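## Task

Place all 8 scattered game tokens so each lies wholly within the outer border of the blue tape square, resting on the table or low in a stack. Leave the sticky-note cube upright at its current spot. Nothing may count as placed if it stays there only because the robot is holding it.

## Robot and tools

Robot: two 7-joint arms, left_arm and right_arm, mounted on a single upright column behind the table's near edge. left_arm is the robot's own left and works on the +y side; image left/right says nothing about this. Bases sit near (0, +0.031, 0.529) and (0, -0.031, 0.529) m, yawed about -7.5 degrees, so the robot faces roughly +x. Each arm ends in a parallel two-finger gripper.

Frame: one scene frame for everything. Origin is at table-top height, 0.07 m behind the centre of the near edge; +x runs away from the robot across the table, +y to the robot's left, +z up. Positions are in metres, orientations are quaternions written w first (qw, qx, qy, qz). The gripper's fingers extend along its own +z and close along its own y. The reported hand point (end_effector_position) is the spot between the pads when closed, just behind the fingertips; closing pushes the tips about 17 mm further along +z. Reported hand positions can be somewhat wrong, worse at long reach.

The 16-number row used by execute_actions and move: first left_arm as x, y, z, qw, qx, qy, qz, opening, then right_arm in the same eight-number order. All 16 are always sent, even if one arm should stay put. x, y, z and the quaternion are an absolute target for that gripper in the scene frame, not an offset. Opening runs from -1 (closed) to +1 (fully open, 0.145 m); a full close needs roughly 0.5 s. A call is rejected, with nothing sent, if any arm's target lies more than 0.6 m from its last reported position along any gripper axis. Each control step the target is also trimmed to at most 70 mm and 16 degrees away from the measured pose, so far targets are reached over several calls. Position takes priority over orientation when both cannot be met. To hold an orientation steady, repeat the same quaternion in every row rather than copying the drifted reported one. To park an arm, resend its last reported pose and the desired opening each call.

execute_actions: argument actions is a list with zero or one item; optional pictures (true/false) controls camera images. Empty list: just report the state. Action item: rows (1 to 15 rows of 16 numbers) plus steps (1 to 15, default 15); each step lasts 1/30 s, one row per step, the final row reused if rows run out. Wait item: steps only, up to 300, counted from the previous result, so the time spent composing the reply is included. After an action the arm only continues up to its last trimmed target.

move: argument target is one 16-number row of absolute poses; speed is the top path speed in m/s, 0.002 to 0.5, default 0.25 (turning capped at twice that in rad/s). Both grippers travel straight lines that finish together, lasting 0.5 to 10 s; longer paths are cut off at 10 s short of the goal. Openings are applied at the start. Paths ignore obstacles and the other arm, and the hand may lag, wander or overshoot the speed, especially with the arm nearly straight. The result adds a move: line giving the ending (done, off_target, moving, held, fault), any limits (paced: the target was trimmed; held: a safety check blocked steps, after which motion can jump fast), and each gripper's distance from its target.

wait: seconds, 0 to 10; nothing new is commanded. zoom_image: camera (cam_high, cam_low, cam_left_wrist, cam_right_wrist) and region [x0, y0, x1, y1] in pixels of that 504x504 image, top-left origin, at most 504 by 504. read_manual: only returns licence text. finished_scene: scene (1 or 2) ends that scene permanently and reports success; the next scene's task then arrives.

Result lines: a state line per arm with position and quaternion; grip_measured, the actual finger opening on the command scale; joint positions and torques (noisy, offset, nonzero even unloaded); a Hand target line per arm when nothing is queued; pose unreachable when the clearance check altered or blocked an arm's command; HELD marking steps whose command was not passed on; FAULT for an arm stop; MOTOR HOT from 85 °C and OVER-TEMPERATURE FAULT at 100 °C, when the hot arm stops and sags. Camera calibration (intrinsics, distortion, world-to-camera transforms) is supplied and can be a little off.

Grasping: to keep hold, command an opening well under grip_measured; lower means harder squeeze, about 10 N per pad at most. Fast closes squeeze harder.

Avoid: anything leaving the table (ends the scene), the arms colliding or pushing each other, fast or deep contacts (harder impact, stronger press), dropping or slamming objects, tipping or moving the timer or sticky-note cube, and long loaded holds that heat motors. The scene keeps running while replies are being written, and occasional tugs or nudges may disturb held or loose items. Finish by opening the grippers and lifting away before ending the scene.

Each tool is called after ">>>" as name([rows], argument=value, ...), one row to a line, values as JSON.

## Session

>>> execute_actions(actions=[])

Scene clock: 0.00 s of 5100.00 s.
left_arm: end_effector_position=(+0.0888, +0.4580, +0.1633) grip_measured=+1.00 end_effector_quat_wxyz=(+0.149, -0.559, +0.815, +0.017) | right_arm: end_effector_position=(+0.1456, -0.4880, +0.3814) grip_measured=+1.00 end_effector_quat_wxyz=(-0.009, +0.813, +0.577, +0.077)
Joint positions: left_arm=[-0.027  1.564 -1.538  1.305 -0.213  0.011 -0.196  0.145] | right_arm=[-0.654  1.647  0.619  0.995  0.214 -0.325  1.546  0.145]
Joint velocities: left_arm=[-0.011 -0.033 -0.022  0.012  0.007 -0.081  0.022  0.   ] | right_arm=[-0.011 -0.033 -0.012  0.022  0.022 -0.081  0.022 -0.   ]
Joint torques (N m, as the arm reports them, + toward a larger angle): no reading
Motor temperatures (°C, as the motors report them): left_arm=[25 24 22 25 21 22 23] | right_arm=[30 24 24 23 23 24 23]
Hand target (left_arm): +0.089, +0.458, +0.163; +0.149, -0.559, +0.815, +0.017
Hand target (right_arm): +0.146, -0.488, +0.381; -0.009, +0.813, +0.577, +0.077
camera_calibration (this result's frames):
cam_left_wrist: T_world_to_cam=[[-0.955785, 0.249322, 0.155926, -0.0561524], [0.293313, 0.846183, 0.444907, -0.468452], [-0.0210167, 0.470971, -0.881898, -0.0135193], [0, 0, 0, 1]] pos_world=[0.0834493, 0.416763, 0.205251]
cam_right_wrist: T_world_to_cam=[[0.912186, -0.250822, -0.324045, -0.126506], [-0.253621, -0.966695, 0.0343134, -0.435886], [-0.321859, 0.0508844, -0.945419, 0.486289], [0, 0, 0, 1]] pos_world=[0.161364, -0.477843, 0.43371]

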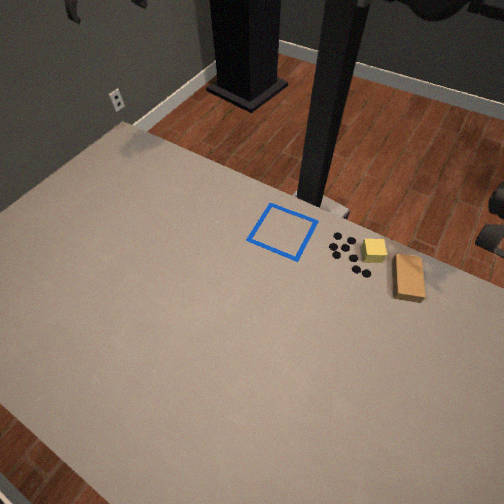

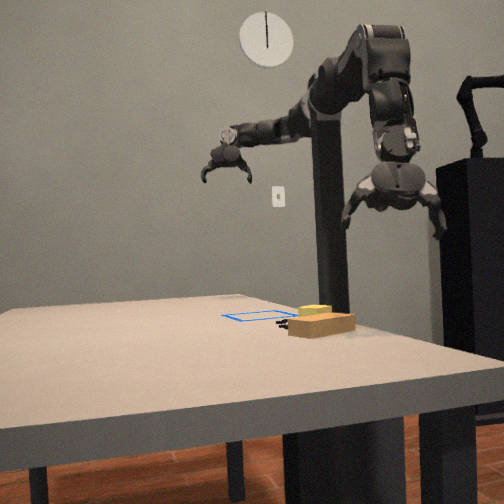

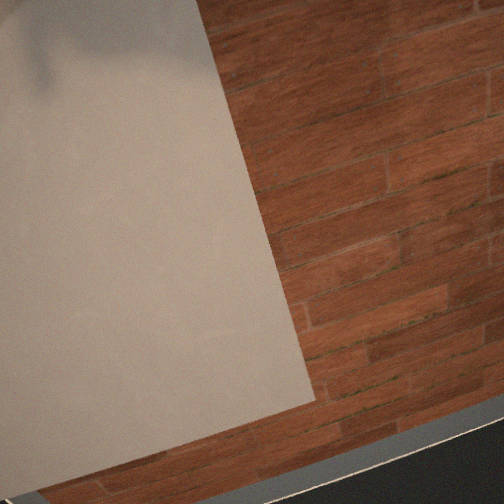

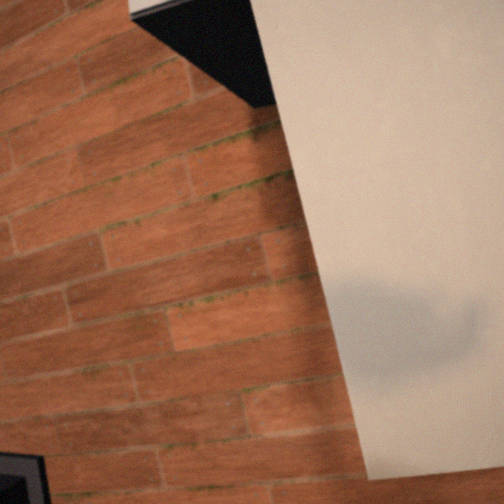

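>>> zoom_image(camera="cam_high", region=[315, 220, 435, 310])

>>> zoom_image(camera="cam_high", region=[240, 195, 360, 285])

>>> zoom_image(camera="cam_high", region=[322, 225, 394, 285])

>>> zoom_image(camera="cam_low", region=[210, 290, 370, 350])

Region (315, 220, 435, 310) of cam_high's 504x504 image, scaled by 4.200, with more detail than that image has; it fills the top 378 rows of this view, and the rest is white.

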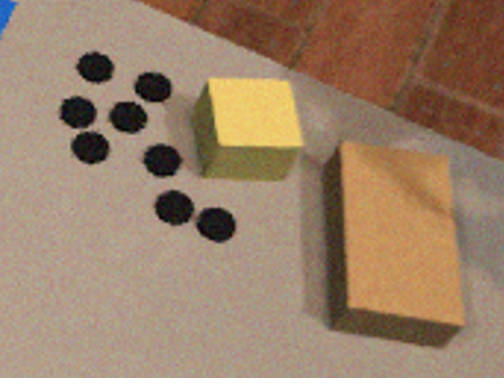

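Region (240, 195, 360, 285) of cam_high's 504x504 image, scaled by 4.200, with more detail than that image has; it fills the top 378 rows of this view, and the rest is white.

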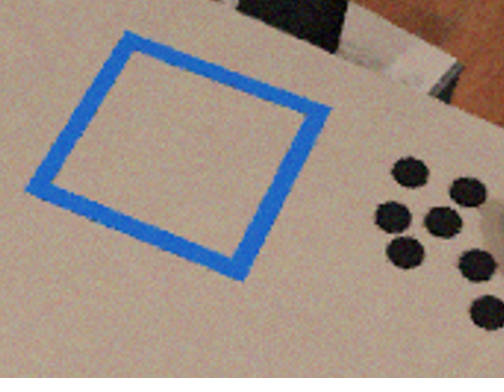

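Region (322, 225, 394, 285) of cam_high's 504x504 image, scaled by 7.000, with more detail than that image has.

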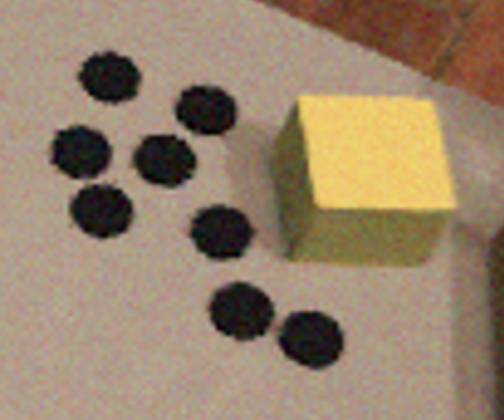

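Region (210, 290, 370, 350) of cam_low's 504x504 image, scaled by 3.150, with more detail than that image has; it fills the top 189 rows of this view, and the rest is white.

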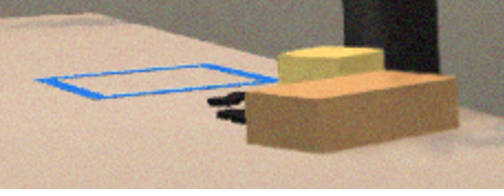

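>>> move(target=[0.2500,0.3000,0.1000,-0.0189,0.9726,0.0851,0.2156,-0.2,0.1456,-0.4880,0.3814,-0.009,0.813,0.577,0.077,1], speed=0.4)

Scene clock: 123.10 s of 5100.00 s.
left_arm: end_effector_position=(+0.2540, +0.2942, +0.1020) grip_measured=-0.20 end_effector_quat_wxyz=(-0.003, +0.973, +0.073, +0.219) | right_arm: end_effector_position=(+0.1456, -0.4880, +0.3814) grip_measured=+1.00 end_effector_quat_wxyz=(-0.009, +0.813, +0.577, +0.077)
Joint positions: left_arm=[ 0.13   1.018 -0.978  1.246  1.564  0.191 -0.296  0.061] | right_arm=[-0.654  1.647  0.619  0.995  0.214 -0.325  1.546  0.145]
Joint velocities: left_arm=[ 0.055  0.011 -0.012  0.002  0.007 -0.037 -0.051  0.   ] | right_arm=[ 0.033  0.055  0.002 -0.007 -0.037  0.051  0.007 -0.   ]
Joint torques (N m, as the arm reports them, + toward a larger angle): left_arm=[ 2.38  4.75  2.93  0.9   0.1  -0.28 -0.24] | right_arm=[ 3.89  7.27  3.07  0.    0.07 -0.04  0.05]
Motor temperatures (°C, as the motors report them): left_arm=[25 31 22 25 21 22 23] | right_arm=[28 29 25 23 22 24 23]
Hand target (left_arm): +0.254, +0.295, +0.102; -0.005, +0.973, +0.075, +0.219
Hand target (right_arm): +0.146, -0.488, +0.381; -0.009, +0.813, +0.577, +0.077
Off the commanded pose (left_arm): 0.007 m, 2 deg.
Off the commanded pose (right_arm): 0.000 m, 0 deg.
After step 90, 117.00 s passed at rest.
move: off_target (left_arm)
camera_calibration (this result's frames):
cam_left_wrist: T_world_to_cam=[[0.0447758, -0.942769, 0.330426, 0.230863], [-0.961239, -0.130733, -0.24275, 0.325181], [0.272055, -0.306749, -0.912081, 0.170516], [0, 0, 0, 1]] pos_world=[0.25585, 0.312468, 0.158179]
cam_right_wrist: T_world_to_cam=[[0.912186, -0.250822, -0.324045, -0.126506], [-0.253621, -0.966695, 0.0343134, -0.435886], [-0.321859, 0.0508844, -0.945419, 0.486289], [0, 0, 0, 1]] pos_world=[0.161364, -0.477843, 0.43371]

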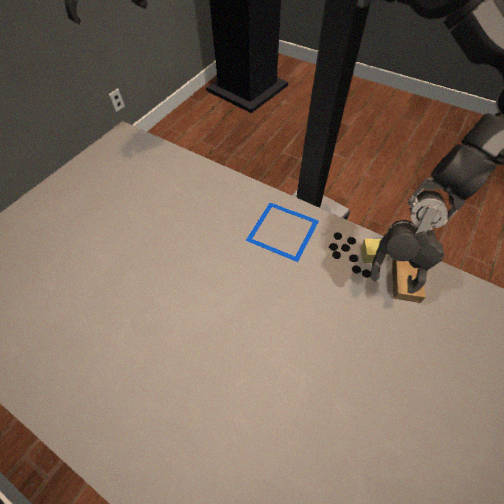

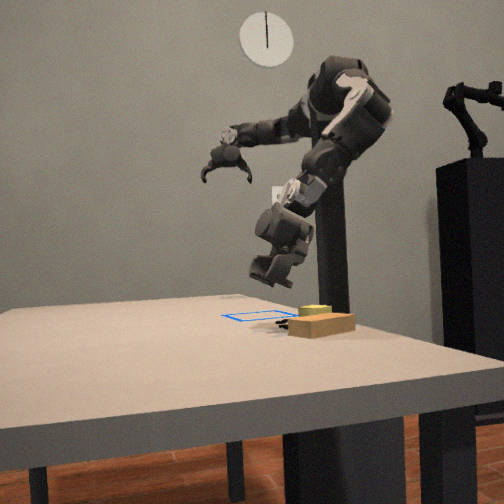

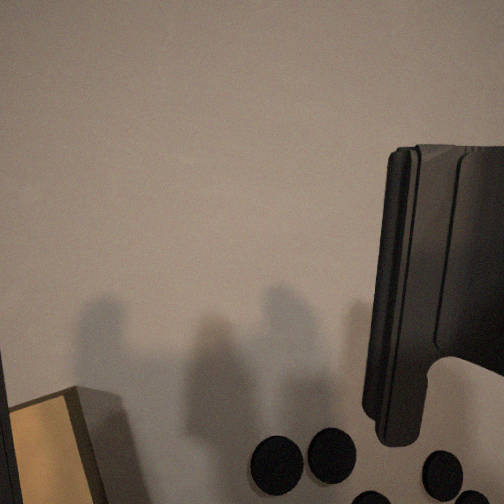

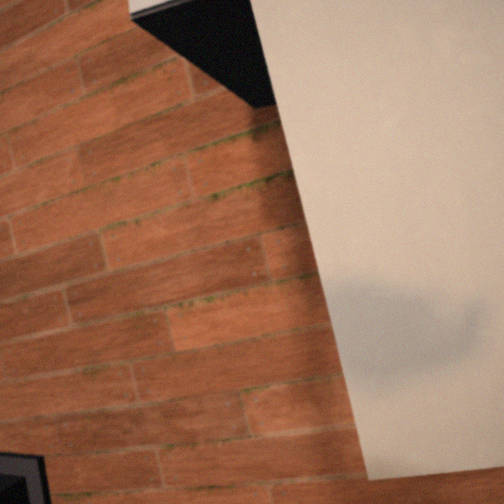

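>>> move(target=[0.2400,0.2550,0.0500,0.0605,0.9896,0.1303,0.0080,-0.2,0.1456,-0.4880,0.3814,-0.009,0.813,0.577,0.077,1], speed=0.2)

>>> move(target=[0.2227,0.2346,0.0280,0.05897,0.96412,0.25834,0.01580,-0.2,0.1456,-0.4880,0.3814,-0.009,0.813,0.577,0.077,1], speed=0.12)

Scene clock: 140.80 s of 5100.00 s.
left_arm: end_effector_position=(+0.2440, +0.2560, +0.0520) grip_measured=-0.20 end_effector_quat_wxyz=(+0.059, +0.989, +0.132, +0.015) | right_arm: end_effector_position=(+0.1456, -0.4880, +0.3814) grip_measured=+1.00 end_effector_quat_wxyz=(-0.009, +0.813, +0.577, +0.077)
Joint positions: left_arm=[ 0.34   0.697 -0.933  0.759  1.585  0.698 -0.181  0.061] | right_arm=[-0.654  1.647  0.619  0.995  0.214 -0.325  1.546  0.145]
Joint velocities: left_arm=[-0.033 -0.033 -0.007  0.007  0.007 -0.007 -0.037  0.   ] | right_arm=[-0.033 -0.011  0.002  0.017 -0.007  0.022 -0.007 -0.   ]
Joint torques (N m, as the arm reports them, + toward a larger angle): left_arm=[4.21 3.92 1.47 0.9  0.13 0.12 0.2 ] | right_arm=[ 3.89  7.31  3.07  0.03  0.07 -0.04  0.05]
Motor temperatures (°C, as the motors report them): left_arm=[25 30 23 25 21 22 23] | right_arm=[28 29 25 23 22 24 23]
Hand target (left_arm): +0.243, +0.255, +0.052; +0.061, +0.989, +0.131, +0.013
Hand target (right_arm): +0.146, -0.488, +0.381; -0.009, +0.813, +0.577, +0.077
Off the commanded pose (left_arm): 0.005 m, 1 deg.
Off the commanded pose (right_arm): 0.000 m, 0 deg.
After step 90, 13.23 s passed at rest.
move: off_target (left_arm)
camera_calibration (this result's frames):
cam_left_wrist: T_world_to_cam=[[0.278641, -0.859732, 0.428041, 0.128462], [-0.958704, -0.222556, 0.177076, 0.299552], [-0.0569742, -0.459705, -0.886242, 0.234006], [0, 0, 0, 1]] pos_world=[0.264719, 0.284684, 0.0993556]
cam_right_wrist: T_world_to_cam=[[0.912186, -0.250822, -0.324045, -0.126506], [-0.253621, -0.966695, 0.0343134, -0.435886], [-0.321859, 0.0508844, -0.945419, 0.486289], [0, 0, 0, 1]] pos_world=[0.161364, -0.477843, 0.43371]

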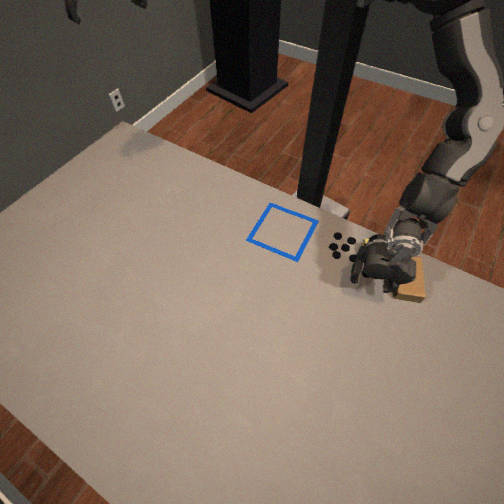

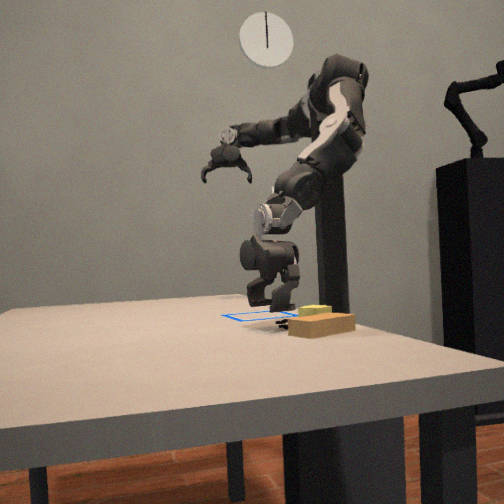

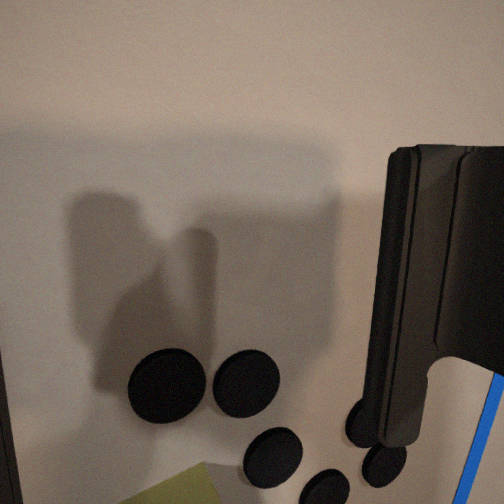

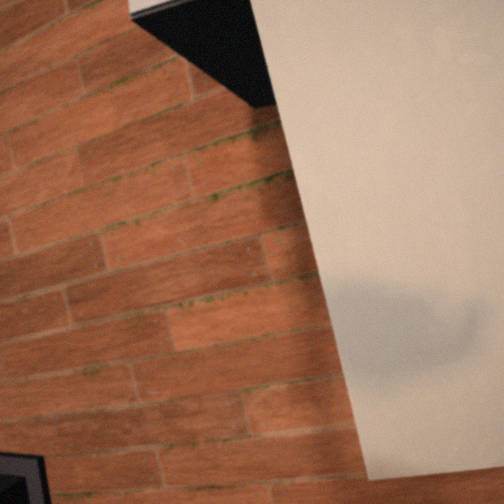

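Scene clock: 142.13 s of 5100.00 s.
left_arm: end_effector_position=(+0.2260, +0.2334, +0.0293) grip_measured=-0.20 end_effector_quat_wxyz=(+0.063, +0.965, +0.255, +0.020) | right_arm: end_effector_position=(+0.1456, -0.4880, +0.3814) grip_measured=+1.00 end_effector_quat_wxyz=(-0.009, +0.813, +0.577, +0.077)
Joint positions: left_arm=[ 0.186  0.549 -0.612  0.751  1.585  0.623 -0.362  0.061] | right_arm=[-0.654  1.647  0.619  0.995  0.214 -0.325  1.546  0.145]
Joint velocities: left_arm=[ 0.099 -0.077  0.017  0.002  0.037 -0.11  -0.066 -0.   ] | right_arm=[-0.011  0.033 -0.002  0.002 -0.022 -0.022  0.066 -0.   ]
Joint torques (N m, as the arm reports them, + toward a larger angle): left_arm=[ 3.1   3.3   2.2   1.44  0.2  -0.05 -0.16] | right_arm=[ 3.88  7.27  3.06 -0.01  0.07 -0.04  0.05]
Motor temperatures (°C, as the motors report them): left_arm=[25 30 23 25 21 22 23] | right_arm=[28 29 25 23 22 24 23]
Hand target (left_arm): +0.225, +0.235, +0.029; +0.060, +0.964, +0.258, +0.020
Hand target (right_arm): +0.146, -0.488, +0.381; -0.009, +0.813, +0.577, +0.077
Off the commanded pose (left_arm): 0.004 m, 1 deg.
Off the commanded pose (right_arm): 0.000 m, 0 deg.
joint sent to its limit (left arm) — the command would take joint 5 (forearm roll) past its upper limit, so that joint was sent only as far as its limit.
move: off_target (left_arm)
camera_calibration (this result's frames):
cam_left_wrist: T_world_to_cam=[[0.483812, -0.757799, 0.437798, 0.0533073], [-0.873263, -0.451039, 0.184327, 0.315086], [0.0577812, -0.471493, -0.879975, 0.179062], [0, 0, 0, 1]] pos_world=[0.239016, 0.266939, 0.076153]
cam_right_wrist: T_world_to_cam=[[0.912186, -0.250822, -0.324045, -0.126506], [-0.253621, -0.966695, 0.0343134, -0.435886], [-0.321859, 0.0508844, -0.945419, 0.486289], [0, 0, 0, 1]] pos_world=[0.161364, -0.477843, 0.43371]

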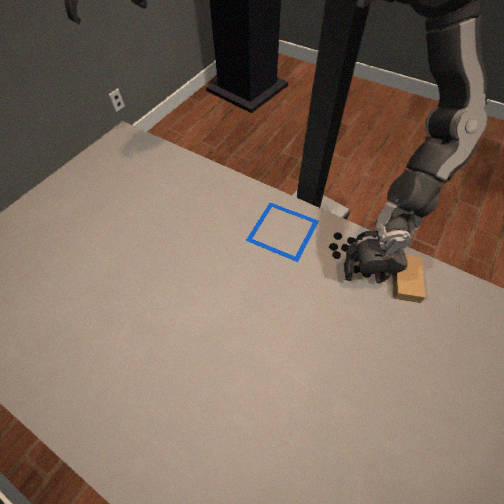

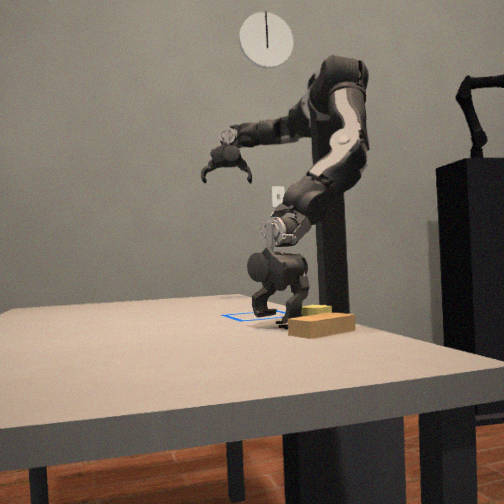

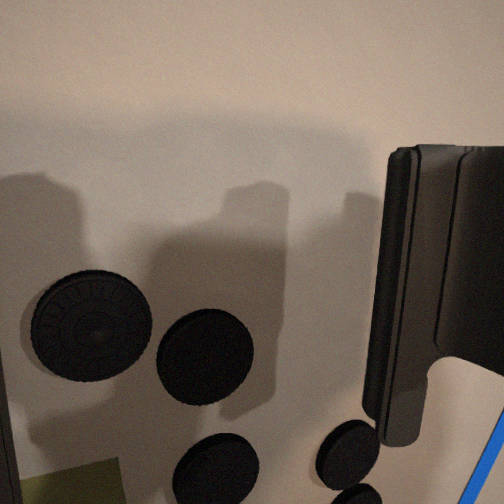

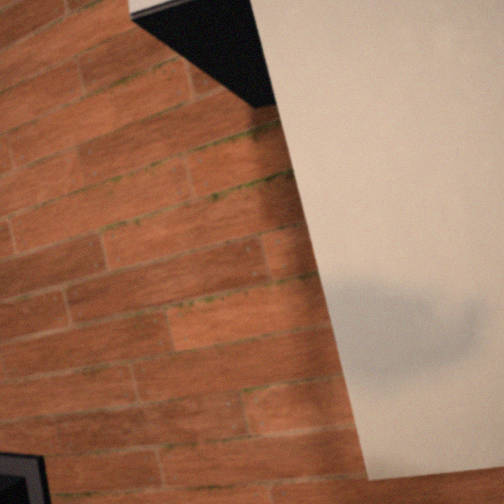

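>>> move(target=[0.2205,0.2330,0.0160,0.05897,0.96412,0.25834,0.01580,-0.2,0.1456,-0.4880,0.3814,-0.009,0.813,0.577,0.077,1], speed=0.04)

>>> zoom_image(camera="cam_low", region=[240, 290, 340, 345])

Scene clock: 168.50 s of 5100.00 s.
left_arm: end_effector_position=(+0.2206, +0.2346, +0.0163) grip_measured=-0.20 end_effector_quat_wxyz=(+0.057, +0.964, +0.259, +0.015) | right_arm: end_effector_position=(+0.1456, -0.4880, +0.3814) grip_measured=+1.00 end_effector_quat_wxyz=(-0.009, +0.813, +0.577, +0.077)
Joint positions: left_arm=[ 0.22   0.505 -0.641  0.63   1.545  0.604 -0.297  0.061] | right_arm=[-0.654  1.647  0.619  0.995  0.214 -0.325  1.546  0.145]
Joint velocities: left_arm=[ 0.033  0.055 -0.012 -0.002 -0.007  0.051  0.022 -0.   ] | right_arm=[-0.033  0.099  0.012  0.002  0.022  0.022  0.022 -0.   ]
Joint torques (N m, as the arm reports them, + toward a larger angle): left_arm=[ 3.69  2.93  1.16  1.26  0.1  -0.05  0.22] | right_arm=[ 3.87  7.25  3.07  0.03  0.08 -0.04  0.05]
Motor temperatures (°C, as the motors report them): left_arm=[25 28 23 25 21 22 23] | right_arm=[28 29 25 23 22 24 23]
Hand target (left_arm): +0.221, +0.233, +0.016; +0.059, +0.964, +0.259, +0.016
Hand target (right_arm): +0.146, -0.488, +0.381; -0.009, +0.813, +0.577, +0.077
Off the commanded pose (left_arm): 0.002 m, 0 deg.
Off the commanded pose (right_arm): 0.000 m, 0 deg.
After step 90, 22.67 s passed at rest.
move: done
camera_calibration (this result's frames):
cam_left_wrist: T_world_to_cam=[[0.495517, -0.757842, 0.424427, 0.0601582], [-0.867164, -0.459689, 0.191607, 0.313839], [0.0498965, -0.462992, -0.884957, 0.168343], [0, 0, 0, 1]] pos_world=[0.233941, 0.2678, 0.0633101]
cam_right_wrist: T_world_to_cam=[[0.912186, -0.250822, -0.324045, -0.126506], [-0.253621, -0.966695, 0.0343134, -0.435886], [-0.321859, 0.0508844, -0.945419, 0.486289], [0, 0, 0, 1]] pos_world=[0.161364, -0.477843, 0.43371]

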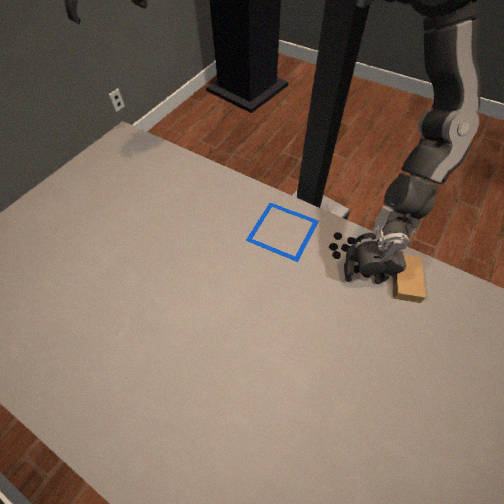

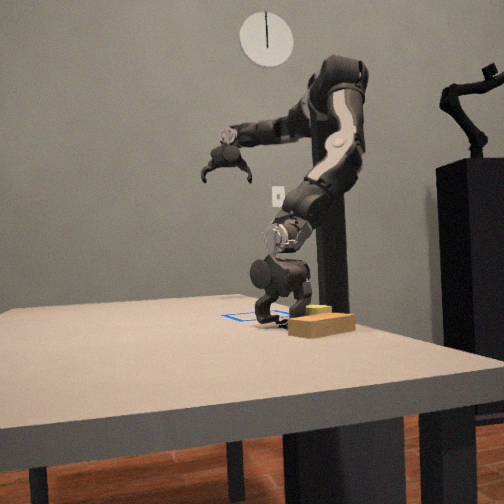

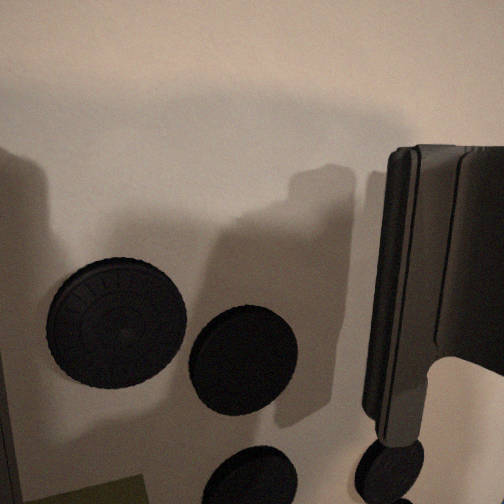

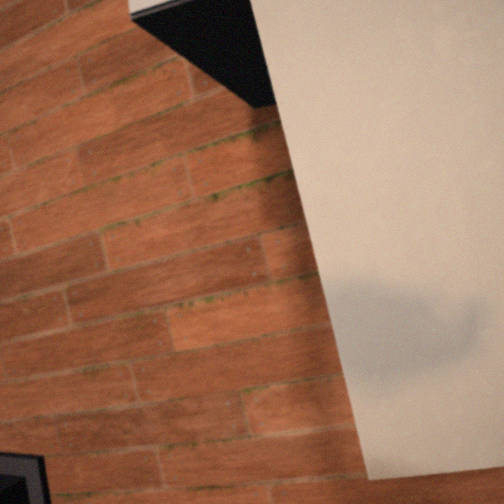

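Region (240, 290, 340, 345) of cam_low's 504x504 image, scaled by 5.040, with more detail than that image has; it fills the top 277 rows of this view, and the rest is white.

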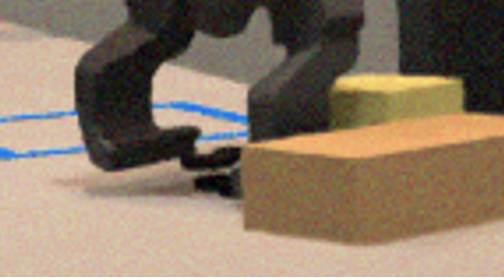

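>>> zoom_image(camera="cam_left_wrist", region=[0, 240, 264, 504])

Region (0, 240, 264, 504) of cam_left_wrist's 504x504 image, scaled by 1.909, with more detail than that image has.

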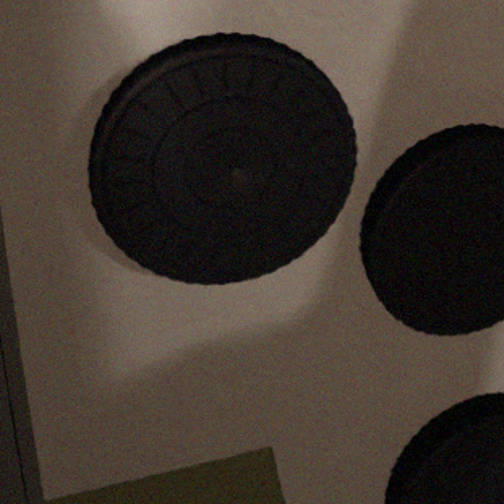

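>>> move(target=[0.2210,0.2305,0.0148,0.05897,0.96412,0.25834,0.01580,-0.2,0.1456,-0.4880,0.3814,-0.009,0.813,0.577,0.077,1], speed=0.03)

>>> move(target=[0.2321,0.2113,0.0148,0.05897,0.96412,0.25834,0.01580,-0.2,0.1456,-0.4880,0.3814,-0.009,0.813,0.577,0.077,1], speed=0.04)

Scene clock: 202.63 s of 5100.00 s.
left_arm: end_effector_position=(+0.2207, +0.2318, +0.0153) grip_measured=-0.20 end_effector_quat_wxyz=(+0.058, +0.964, +0.259, +0.015) | right_arm: end_effector_position=(+0.1456, -0.4880, +0.3814) grip_measured=+1.00 end_effector_quat_wxyz=(-0.009, +0.813, +0.577, +0.077)
Joint positions: left_arm=[ 0.222  0.497 -0.641  0.625  1.541  0.602 -0.297  0.061] | right_arm=[-0.654  1.647  0.619  0.995  0.214 -0.325  1.546  0.145]
Joint velocities: left_arm=[-0.011  0.033 -0.022  0.002  0.007  0.037 -0.051 -0.   ] | right_arm=[-0.011 -0.011  0.007 -0.002  0.066 -0.022  0.007  0.   ]
Joint torques (N m, as the arm reports them, + toward a larger angle): left_arm=[ 3.82  2.69  1.21  1.28  0.11 -0.06  0.14] | right_arm=[ 3.91  7.31  3.06  0.03  0.07 -0.04  0.05]
Motor temperatures (°C, as the motors report them): left_arm=[26 28 22 25 21 22 23] | right_arm=[27 29 25 23 22 24 23]
Hand target (left_arm): +0.221, +0.230, +0.015; +0.059, +0.964, +0.258, +0.016
Hand target (right_arm): +0.146, -0.488, +0.381; -0.009, +0.813, +0.577, +0.077
Off the commanded pose (left_arm): 0.001 m, 0 deg.
Off the commanded pose (right_arm): 0.000 m, 0 deg.
After step 90, 30.43 s passed at rest.
move: done
camera_calibration (this result's frames):
cam_left_wrist: T_world_to_cam=[[0.494592, -0.757642, 0.42586, 0.0585564], [-0.867731, -0.458205, 0.192592, 0.312554], [0.0492156, -0.464786, -0.884054, 0.1667], [0, 0, 0, 1]] pos_world=[0.234047, 0.265058, 0.06224]
cam_right_wrist: T_world_to_cam=[[0.912186, -0.250822, -0.324045, -0.126506], [-0.253621, -0.966695, 0.0343134, -0.435886], [-0.321859, 0.0508844, -0.945419, 0.486289], [0, 0, 0, 1]] pos_world=[0.161364, -0.477843, 0.43371]

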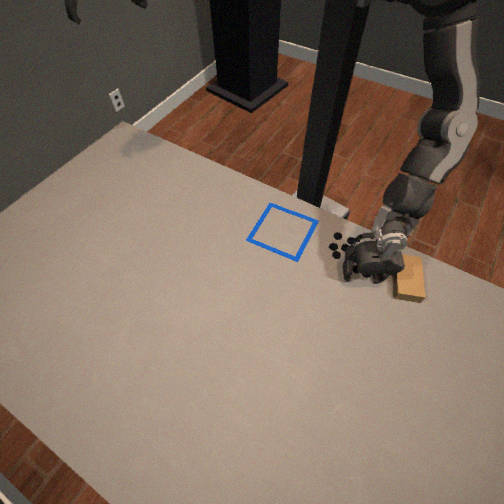

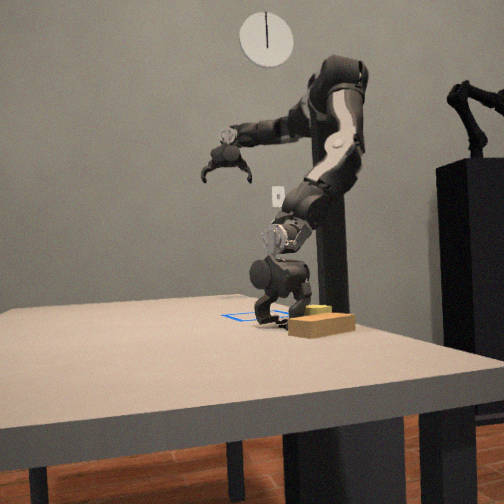

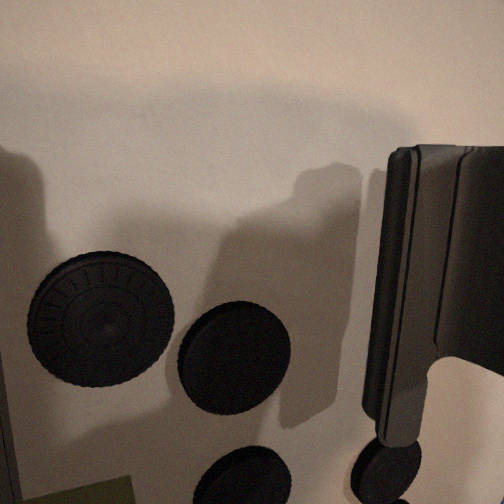

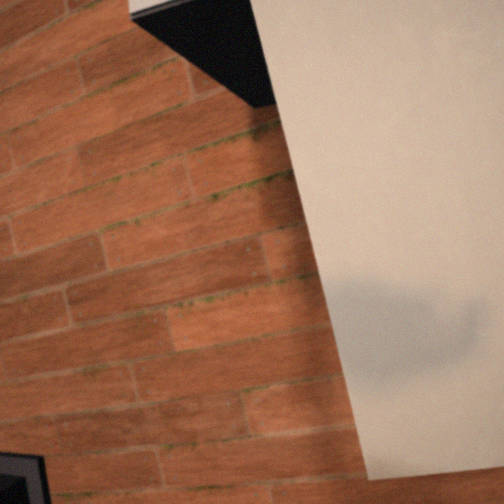

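Scene clock: 203.47 s of 5100.00 s.
left_arm: end_effector_position=(+0.2328, +0.2103, +0.0157) grip_measured=-0.20 end_effector_quat_wxyz=(+0.063, +0.964, +0.258, +0.016) | right_arm: end_effector_position=(+0.1456, -0.4880, +0.3814) grip_measured=+1.00 end_effector_quat_wxyz=(-0.009, +0.813, +0.577, +0.077)
Joint positions: left_arm=[ 0.263  0.442 -0.641  0.607  1.541  0.597 -0.338  0.061] | right_arm=[-0.654  1.647  0.619  0.995  0.214 -0.325  1.546  0.145]
Joint velocities: left_arm=[-0.055 -0.055  0.002  0.002  0.007 -0.007 -0.051 -0.   ] | right_arm=[-0.011 -0.011  0.017 -0.007  0.007 -0.022 -0.022  0.   ]
Joint torques (N m, as the arm reports them, + toward a larger angle): left_arm=[ 3.89  2.62  1.32  1.47  0.12 -0.06 -0.16] | right_arm=[ 3.89  7.29  3.09  0.03  0.07 -0.04  0.05]
Motor temperatures (°C, as the motors report them): left_arm=[26 28 22 25 21 22 23] | right_arm=[27 29 25 23 22 24 23]
Hand target (left_arm): +0.232, +0.211, +0.015; +0.059, +0.964, +0.258, +0.016
Hand target (right_arm): +0.146, -0.488, +0.381; -0.009, +0.813, +0.577, +0.077
Off the commanded pose (left_arm): 0.002 m, 0 deg.
Off the commanded pose (right_arm): 0.000 m, 0 deg.
move: done
camera_calibration (this result's frames):
cam_left_wrist: T_world_to_cam=[[0.490844, -0.754605, 0.435481, 0.0362121], [-0.869635, -0.454745, 0.192205, 0.31293], [0.0529937, -0.473052, -0.879439, 0.157235], [0, 0, 0, 1]] pos_world=[0.246028, 0.244009, 0.0623621]
cam_right_wrist: T_world_to_cam=[[0.912186, -0.250822, -0.324045, -0.126506], [-0.253621, -0.966695, 0.0343134, -0.435886], [-0.321859, 0.0508844, -0.945419, 0.486289], [0, 0, 0, 1]] pos_world=[0.161364, -0.477843, 0.43371]

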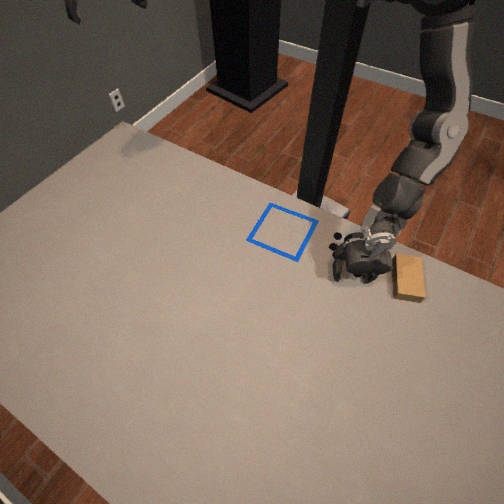

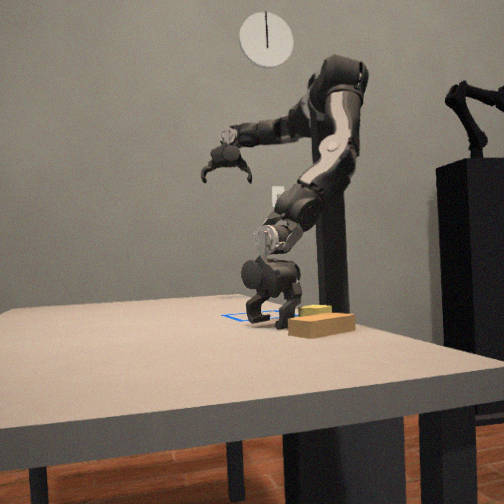

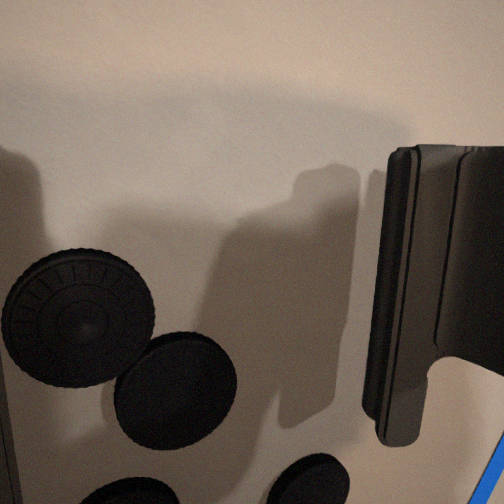

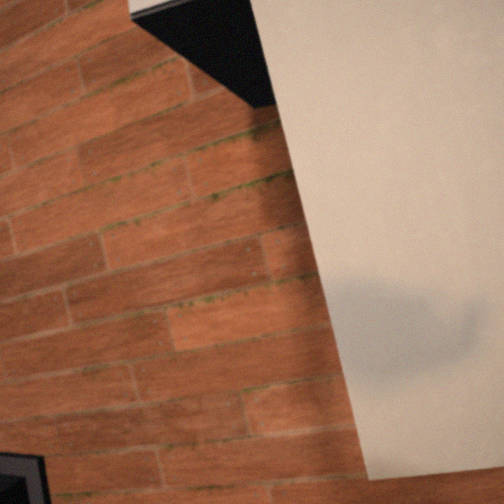

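>>> zoom_image(camera="cam_low", region=[240, 300, 310, 340])

Region (240, 300, 310, 340) of cam_low's 504x504 image, scaled by 7.200, with more detail than that image has; it fills the top 288 rows of this view, and the rest is white.

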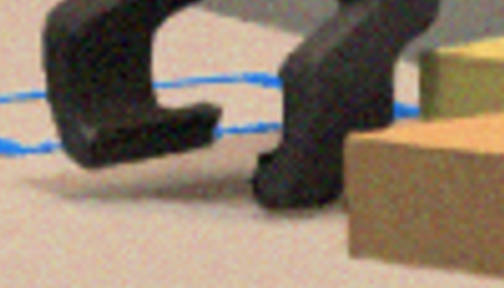

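>>> move(target=[0.2396,0.1983,0.0148,0.05897,0.96412,0.25834,0.01580,-0.2,0.1456,-0.4880,0.3814,-0.009,0.813,0.577,0.077,1], speed=0.05)

>>> move(target=[0.2362,0.1758,0.0148,0.06082,0.99433,0.08700,0.00532,-0.2,0.1456,-0.4880,0.3814,-0.009,0.813,0.577,0.077,1], speed=0.1)

>>> move(target=[0.2406,0.1508,0.0148,0.06082,0.99433,0.08700,0.00532,-0.2,0.1456,-0.4880,0.3814,-0.009,0.813,0.577,0.077,1], speed=0.05)

Scene clock: 237.13 s of 5100.00 s.
left_arm: end_effector_position=(+0.2408, +0.1969, +0.0157) grip_measured=-0.20 end_effector_quat_wxyz=(+0.064, +0.964, +0.258, +0.016) | right_arm: end_effector_position=(+0.1456, -0.4880, +0.3814) grip_measured=+1.00 end_effector_quat_wxyz=(-0.009, +0.813, +0.577, +0.077)
Joint positions: left_arm=[ 0.297  0.401 -0.641  0.579  1.537  0.592 -0.363  0.061] | right_arm=[-0.654  1.647  0.619  0.995  0.214 -0.325  1.546  0.145]
Joint velocities: left_arm=[ 0.011 -0.055 -0.012  0.007 -0.139 -0.022 -0.007  0.   ] | right_arm=[-0.011 -0.077  0.017  0.002  0.007 -0.066  0.022 -0.   ]
Joint torques (N m, as the arm reports them, + toward a larger angle): left_arm=[ 4.03  2.36  1.17  1.55  0.13 -0.06 -0.17] | right_arm=[ 3.92  7.31  3.06  0.    0.08 -0.03  0.05]
Motor temperatures (°C, as the motors report them): left_arm=[26 28 22 25 21 22 23] | right_arm=[27 30 25 23 22 24 23]
Hand target (left_arm): +0.240, +0.198, +0.015; +0.059, +0.964, +0.258, +0.016
Hand target (right_arm): +0.146, -0.488, +0.381; -0.009, +0.813, +0.577, +0.077
Off the commanded pose (left_arm): 0.002 m, 1 deg.
Off the commanded pose (right_arm): 0.000 m, 0 deg.
After step 90, 29.97 s passed at rest.
move: done
camera_calibration (this result's frames):
cam_left_wrist: T_world_to_cam=[[0.490995, -0.753691, 0.43689, 0.0219274], [-0.869479, -0.455126, 0.192006, 0.31378], [0.0541267, -0.474141, -0.878784, 0.150374], [0, 0, 0, 1]] pos_world=[0.25392, 0.230634, 0.0623188]
cam_right_wrist: T_world_to_cam=[[0.912186, -0.250822, -0.324045, -0.126506], [-0.253621, -0.966695, 0.0343134, -0.435886], [-0.321859, 0.0508844, -0.945419, 0.486289], [0, 0, 0, 1]] pos_world=[0.161364, -0.477843, 0.43371]

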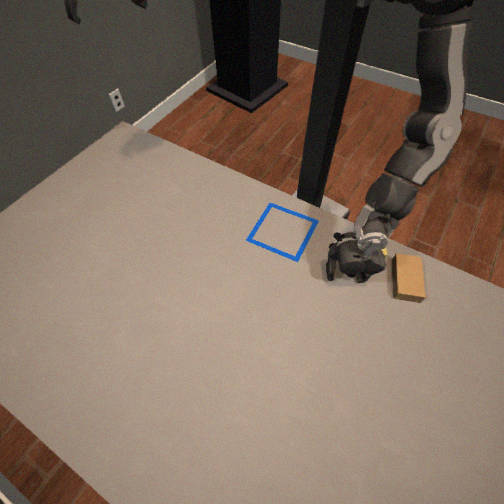

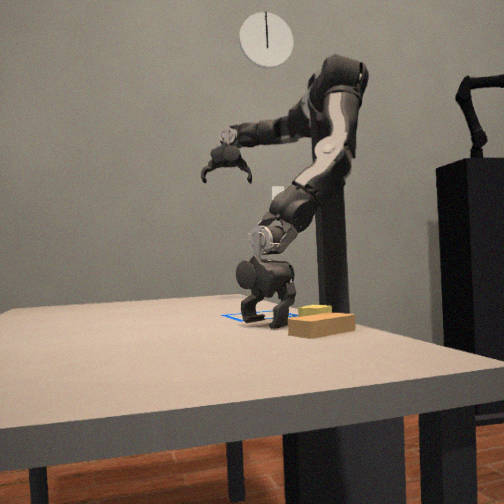

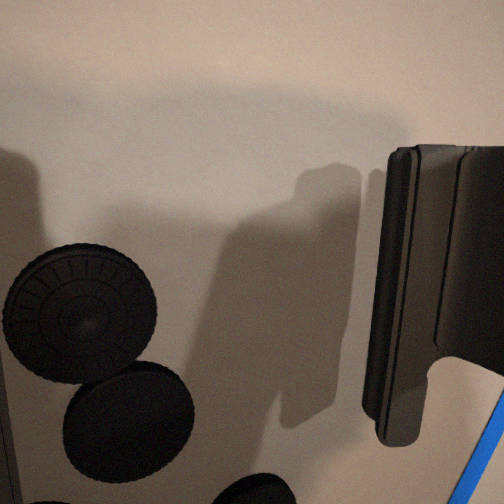

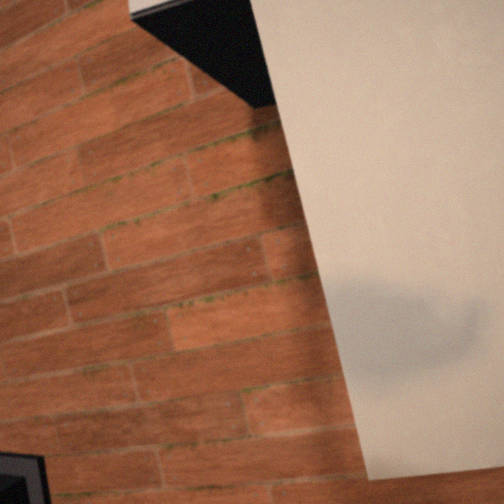

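Scene clock: 239.13 s of 5100.00 s.
left_arm: end_effector_position=(+0.2343, +0.1765, +0.0142) grip_measured=-0.20 end_effector_quat_wxyz=(+0.059, +0.994, +0.090, +0.002) | right_arm: end_effector_position=(+0.1456, -0.4880, +0.3814) grip_measured=+1.00 end_effector_quat_wxyz=(-0.009, +0.813, +0.577, +0.077)
Joint positions: left_arm=[ 0.353  0.404 -0.887  0.59   1.401  0.649 -0.221  0.061] | right_arm=[-0.654  1.647  0.619  0.995  0.214 -0.325  1.546  0.145]
Joint velocities: left_arm=[ 0.077 -0.011  0.012 -0.002 -0.037  0.051  0.022  0.   ] | right_arm=[-0.033  0.033  0.002 -0.022 -0.022 -0.022 -0.037  0.   ]
Joint torques (N m, as the arm reports them, + toward a larger angle): left_arm=[4.72 2.24 0.83 2.04 0.12 0.1  0.21] | right_arm=[ 3.91  7.31  3.08  0.03  0.07 -0.04  0.06]
Motor temperatures (°C, as the motors report them): left_arm=[26 28 22 25 21 22 23] | right_arm=[27 30 25 23 22 24 23]
Hand target (left_arm): +0.234, +0.175, +0.014; +0.061, +0.994, +0.088, +0.001
Hand target (right_arm): +0.146, -0.488, +0.381; -0.009, +0.813, +0.577, +0.077
Off the commanded pose (left_arm): 0.002 m, 1 deg.
Off the commanded pose (right_arm): 0.000 m, 0 deg.
move: done
camera_calibration (this result's frames):
cam_left_wrist: T_world_to_cam=[[0.212239, -0.880089, 0.424734, 0.0982321], [-0.970474, -0.138849, 0.197236, 0.266884], [-0.114611, -0.454054, -0.883572, 0.175827], [0, 0, 0, 1]] pos_world=[0.258307, 0.203345, 0.0609944]
cam_right_wrist: T_world_to_cam=[[0.912186, -0.250822, -0.324045, -0.126506], [-0.253621, -0.966695, 0.0343134, -0.435886], [-0.321859, 0.0508844, -0.945419, 0.486289], [0, 0, 0, 1]] pos_world=[0.161364, -0.477843, 0.43371]

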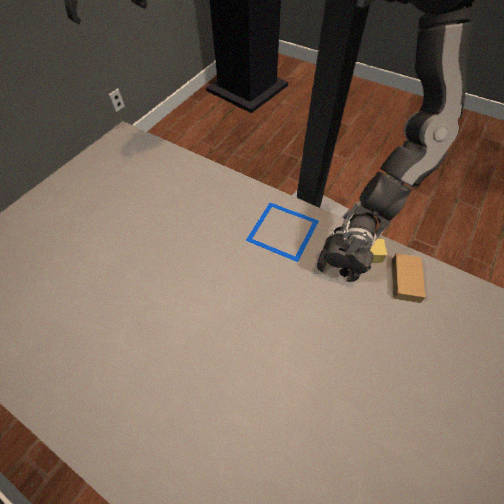

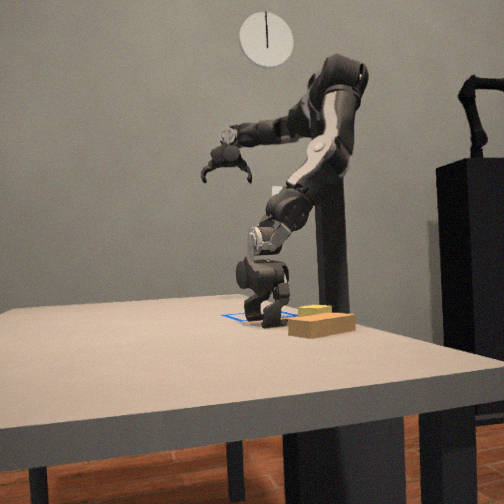

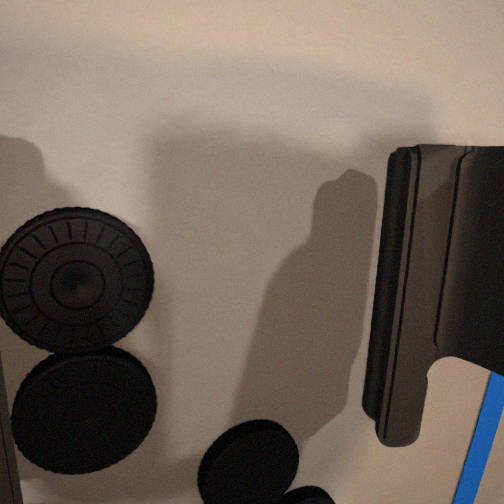

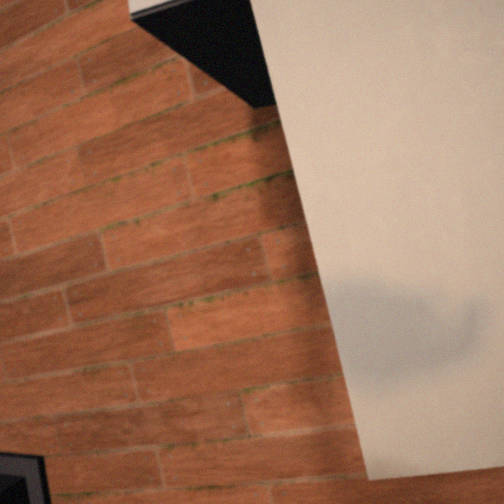

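Scene clock: 239.90 s of 5100.00 s.
left_arm: end_effector_position=(+0.2402, +0.1487, +0.0153) grip_measured=-0.20 end_effector_quat_wxyz=(+0.064, +0.994, +0.084, +0.004) | right_arm: end_effector_position=(+0.1456, -0.4880, +0.3814) grip_measured=+1.00 end_effector_quat_wxyz=(-0.009, +0.813, +0.577, +0.077)
Joint positions: left_arm=[ 0.372  0.34  -0.88   0.589  1.406  0.646 -0.278  0.061] | right_arm=[-0.654  1.647  0.619  0.995  0.214 -0.325  1.546  0.145]
Joint velocities: left_arm=[-0.011 -0.099  0.007  0.002 -0.037 -0.037 -0.007 -0.   ] | right_arm=[-0.033 -0.077 -0.002 -0.002  0.037  0.066  0.051 -0.   ]
Joint torques (N m, as the arm reports them, + toward a larger angle): left_arm=[ 4.78  1.74  1.8   1.52  0.2  -0.06 -0.18] | right_arm=[ 3.89  7.27  3.06  0.05  0.07 -0.04  0.06]
Motor temperatures (°C, as the motors report them): left_arm=[26 28 22 25 21 22 23] | right_arm=[27 30 25 23 22 24 23]
Hand target (left_arm): +0.241, +0.151, +0.015; +0.061, +0.994, +0.087, +0.005
Hand target (right_arm): +0.146, -0.488, +0.381; -0.009, +0.813, +0.577, +0.077
Off the commanded pose (left_arm): 0.002 m, 1 deg.
Off the commanded pose (right_arm): 0.000 m, 0 deg.
move: done
camera_calibration (this result's frames):
cam_left_wrist: T_world_to_cam=[[0.199688, -0.87812, 0.434775, 0.0745909], [-0.9731, -0.125691, 0.193076, 0.267335], [-0.114897, -0.461635, -0.879598, 0.166039], [0, 0, 0, 1]] pos_world=[0.264326, 0.175751, 0.0620011]
cam_right_wrist: T_world_to_cam=[[0.912186, -0.250822, -0.324045, -0.126506], [-0.253621, -0.966695, 0.0343134, -0.435886], [-0.321859, 0.0508844, -0.945419, 0.486289], [0, 0, 0, 1]] pos_world=[0.161364, -0.477843, 0.43371]

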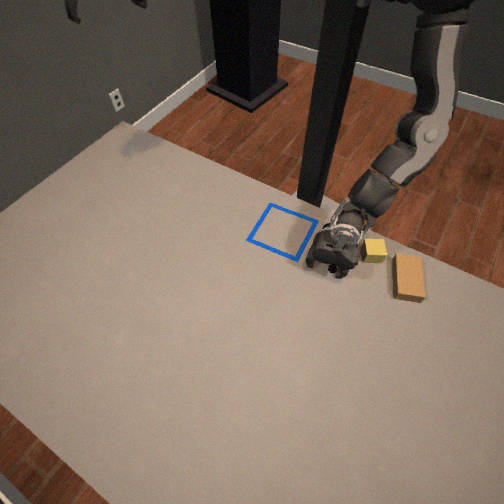

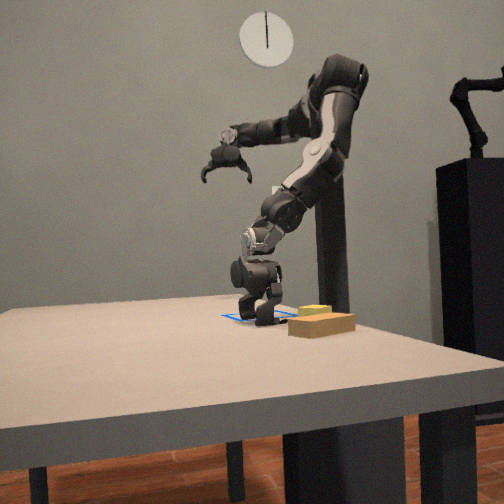

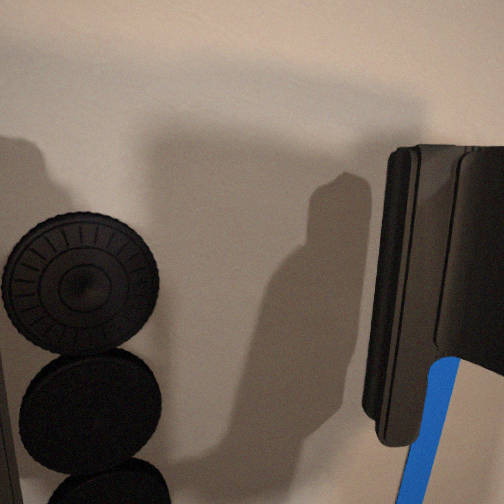

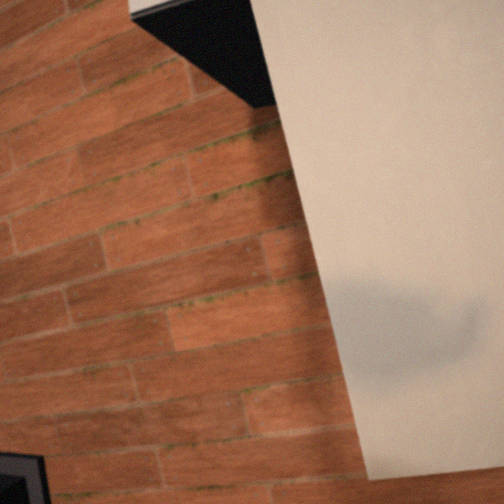

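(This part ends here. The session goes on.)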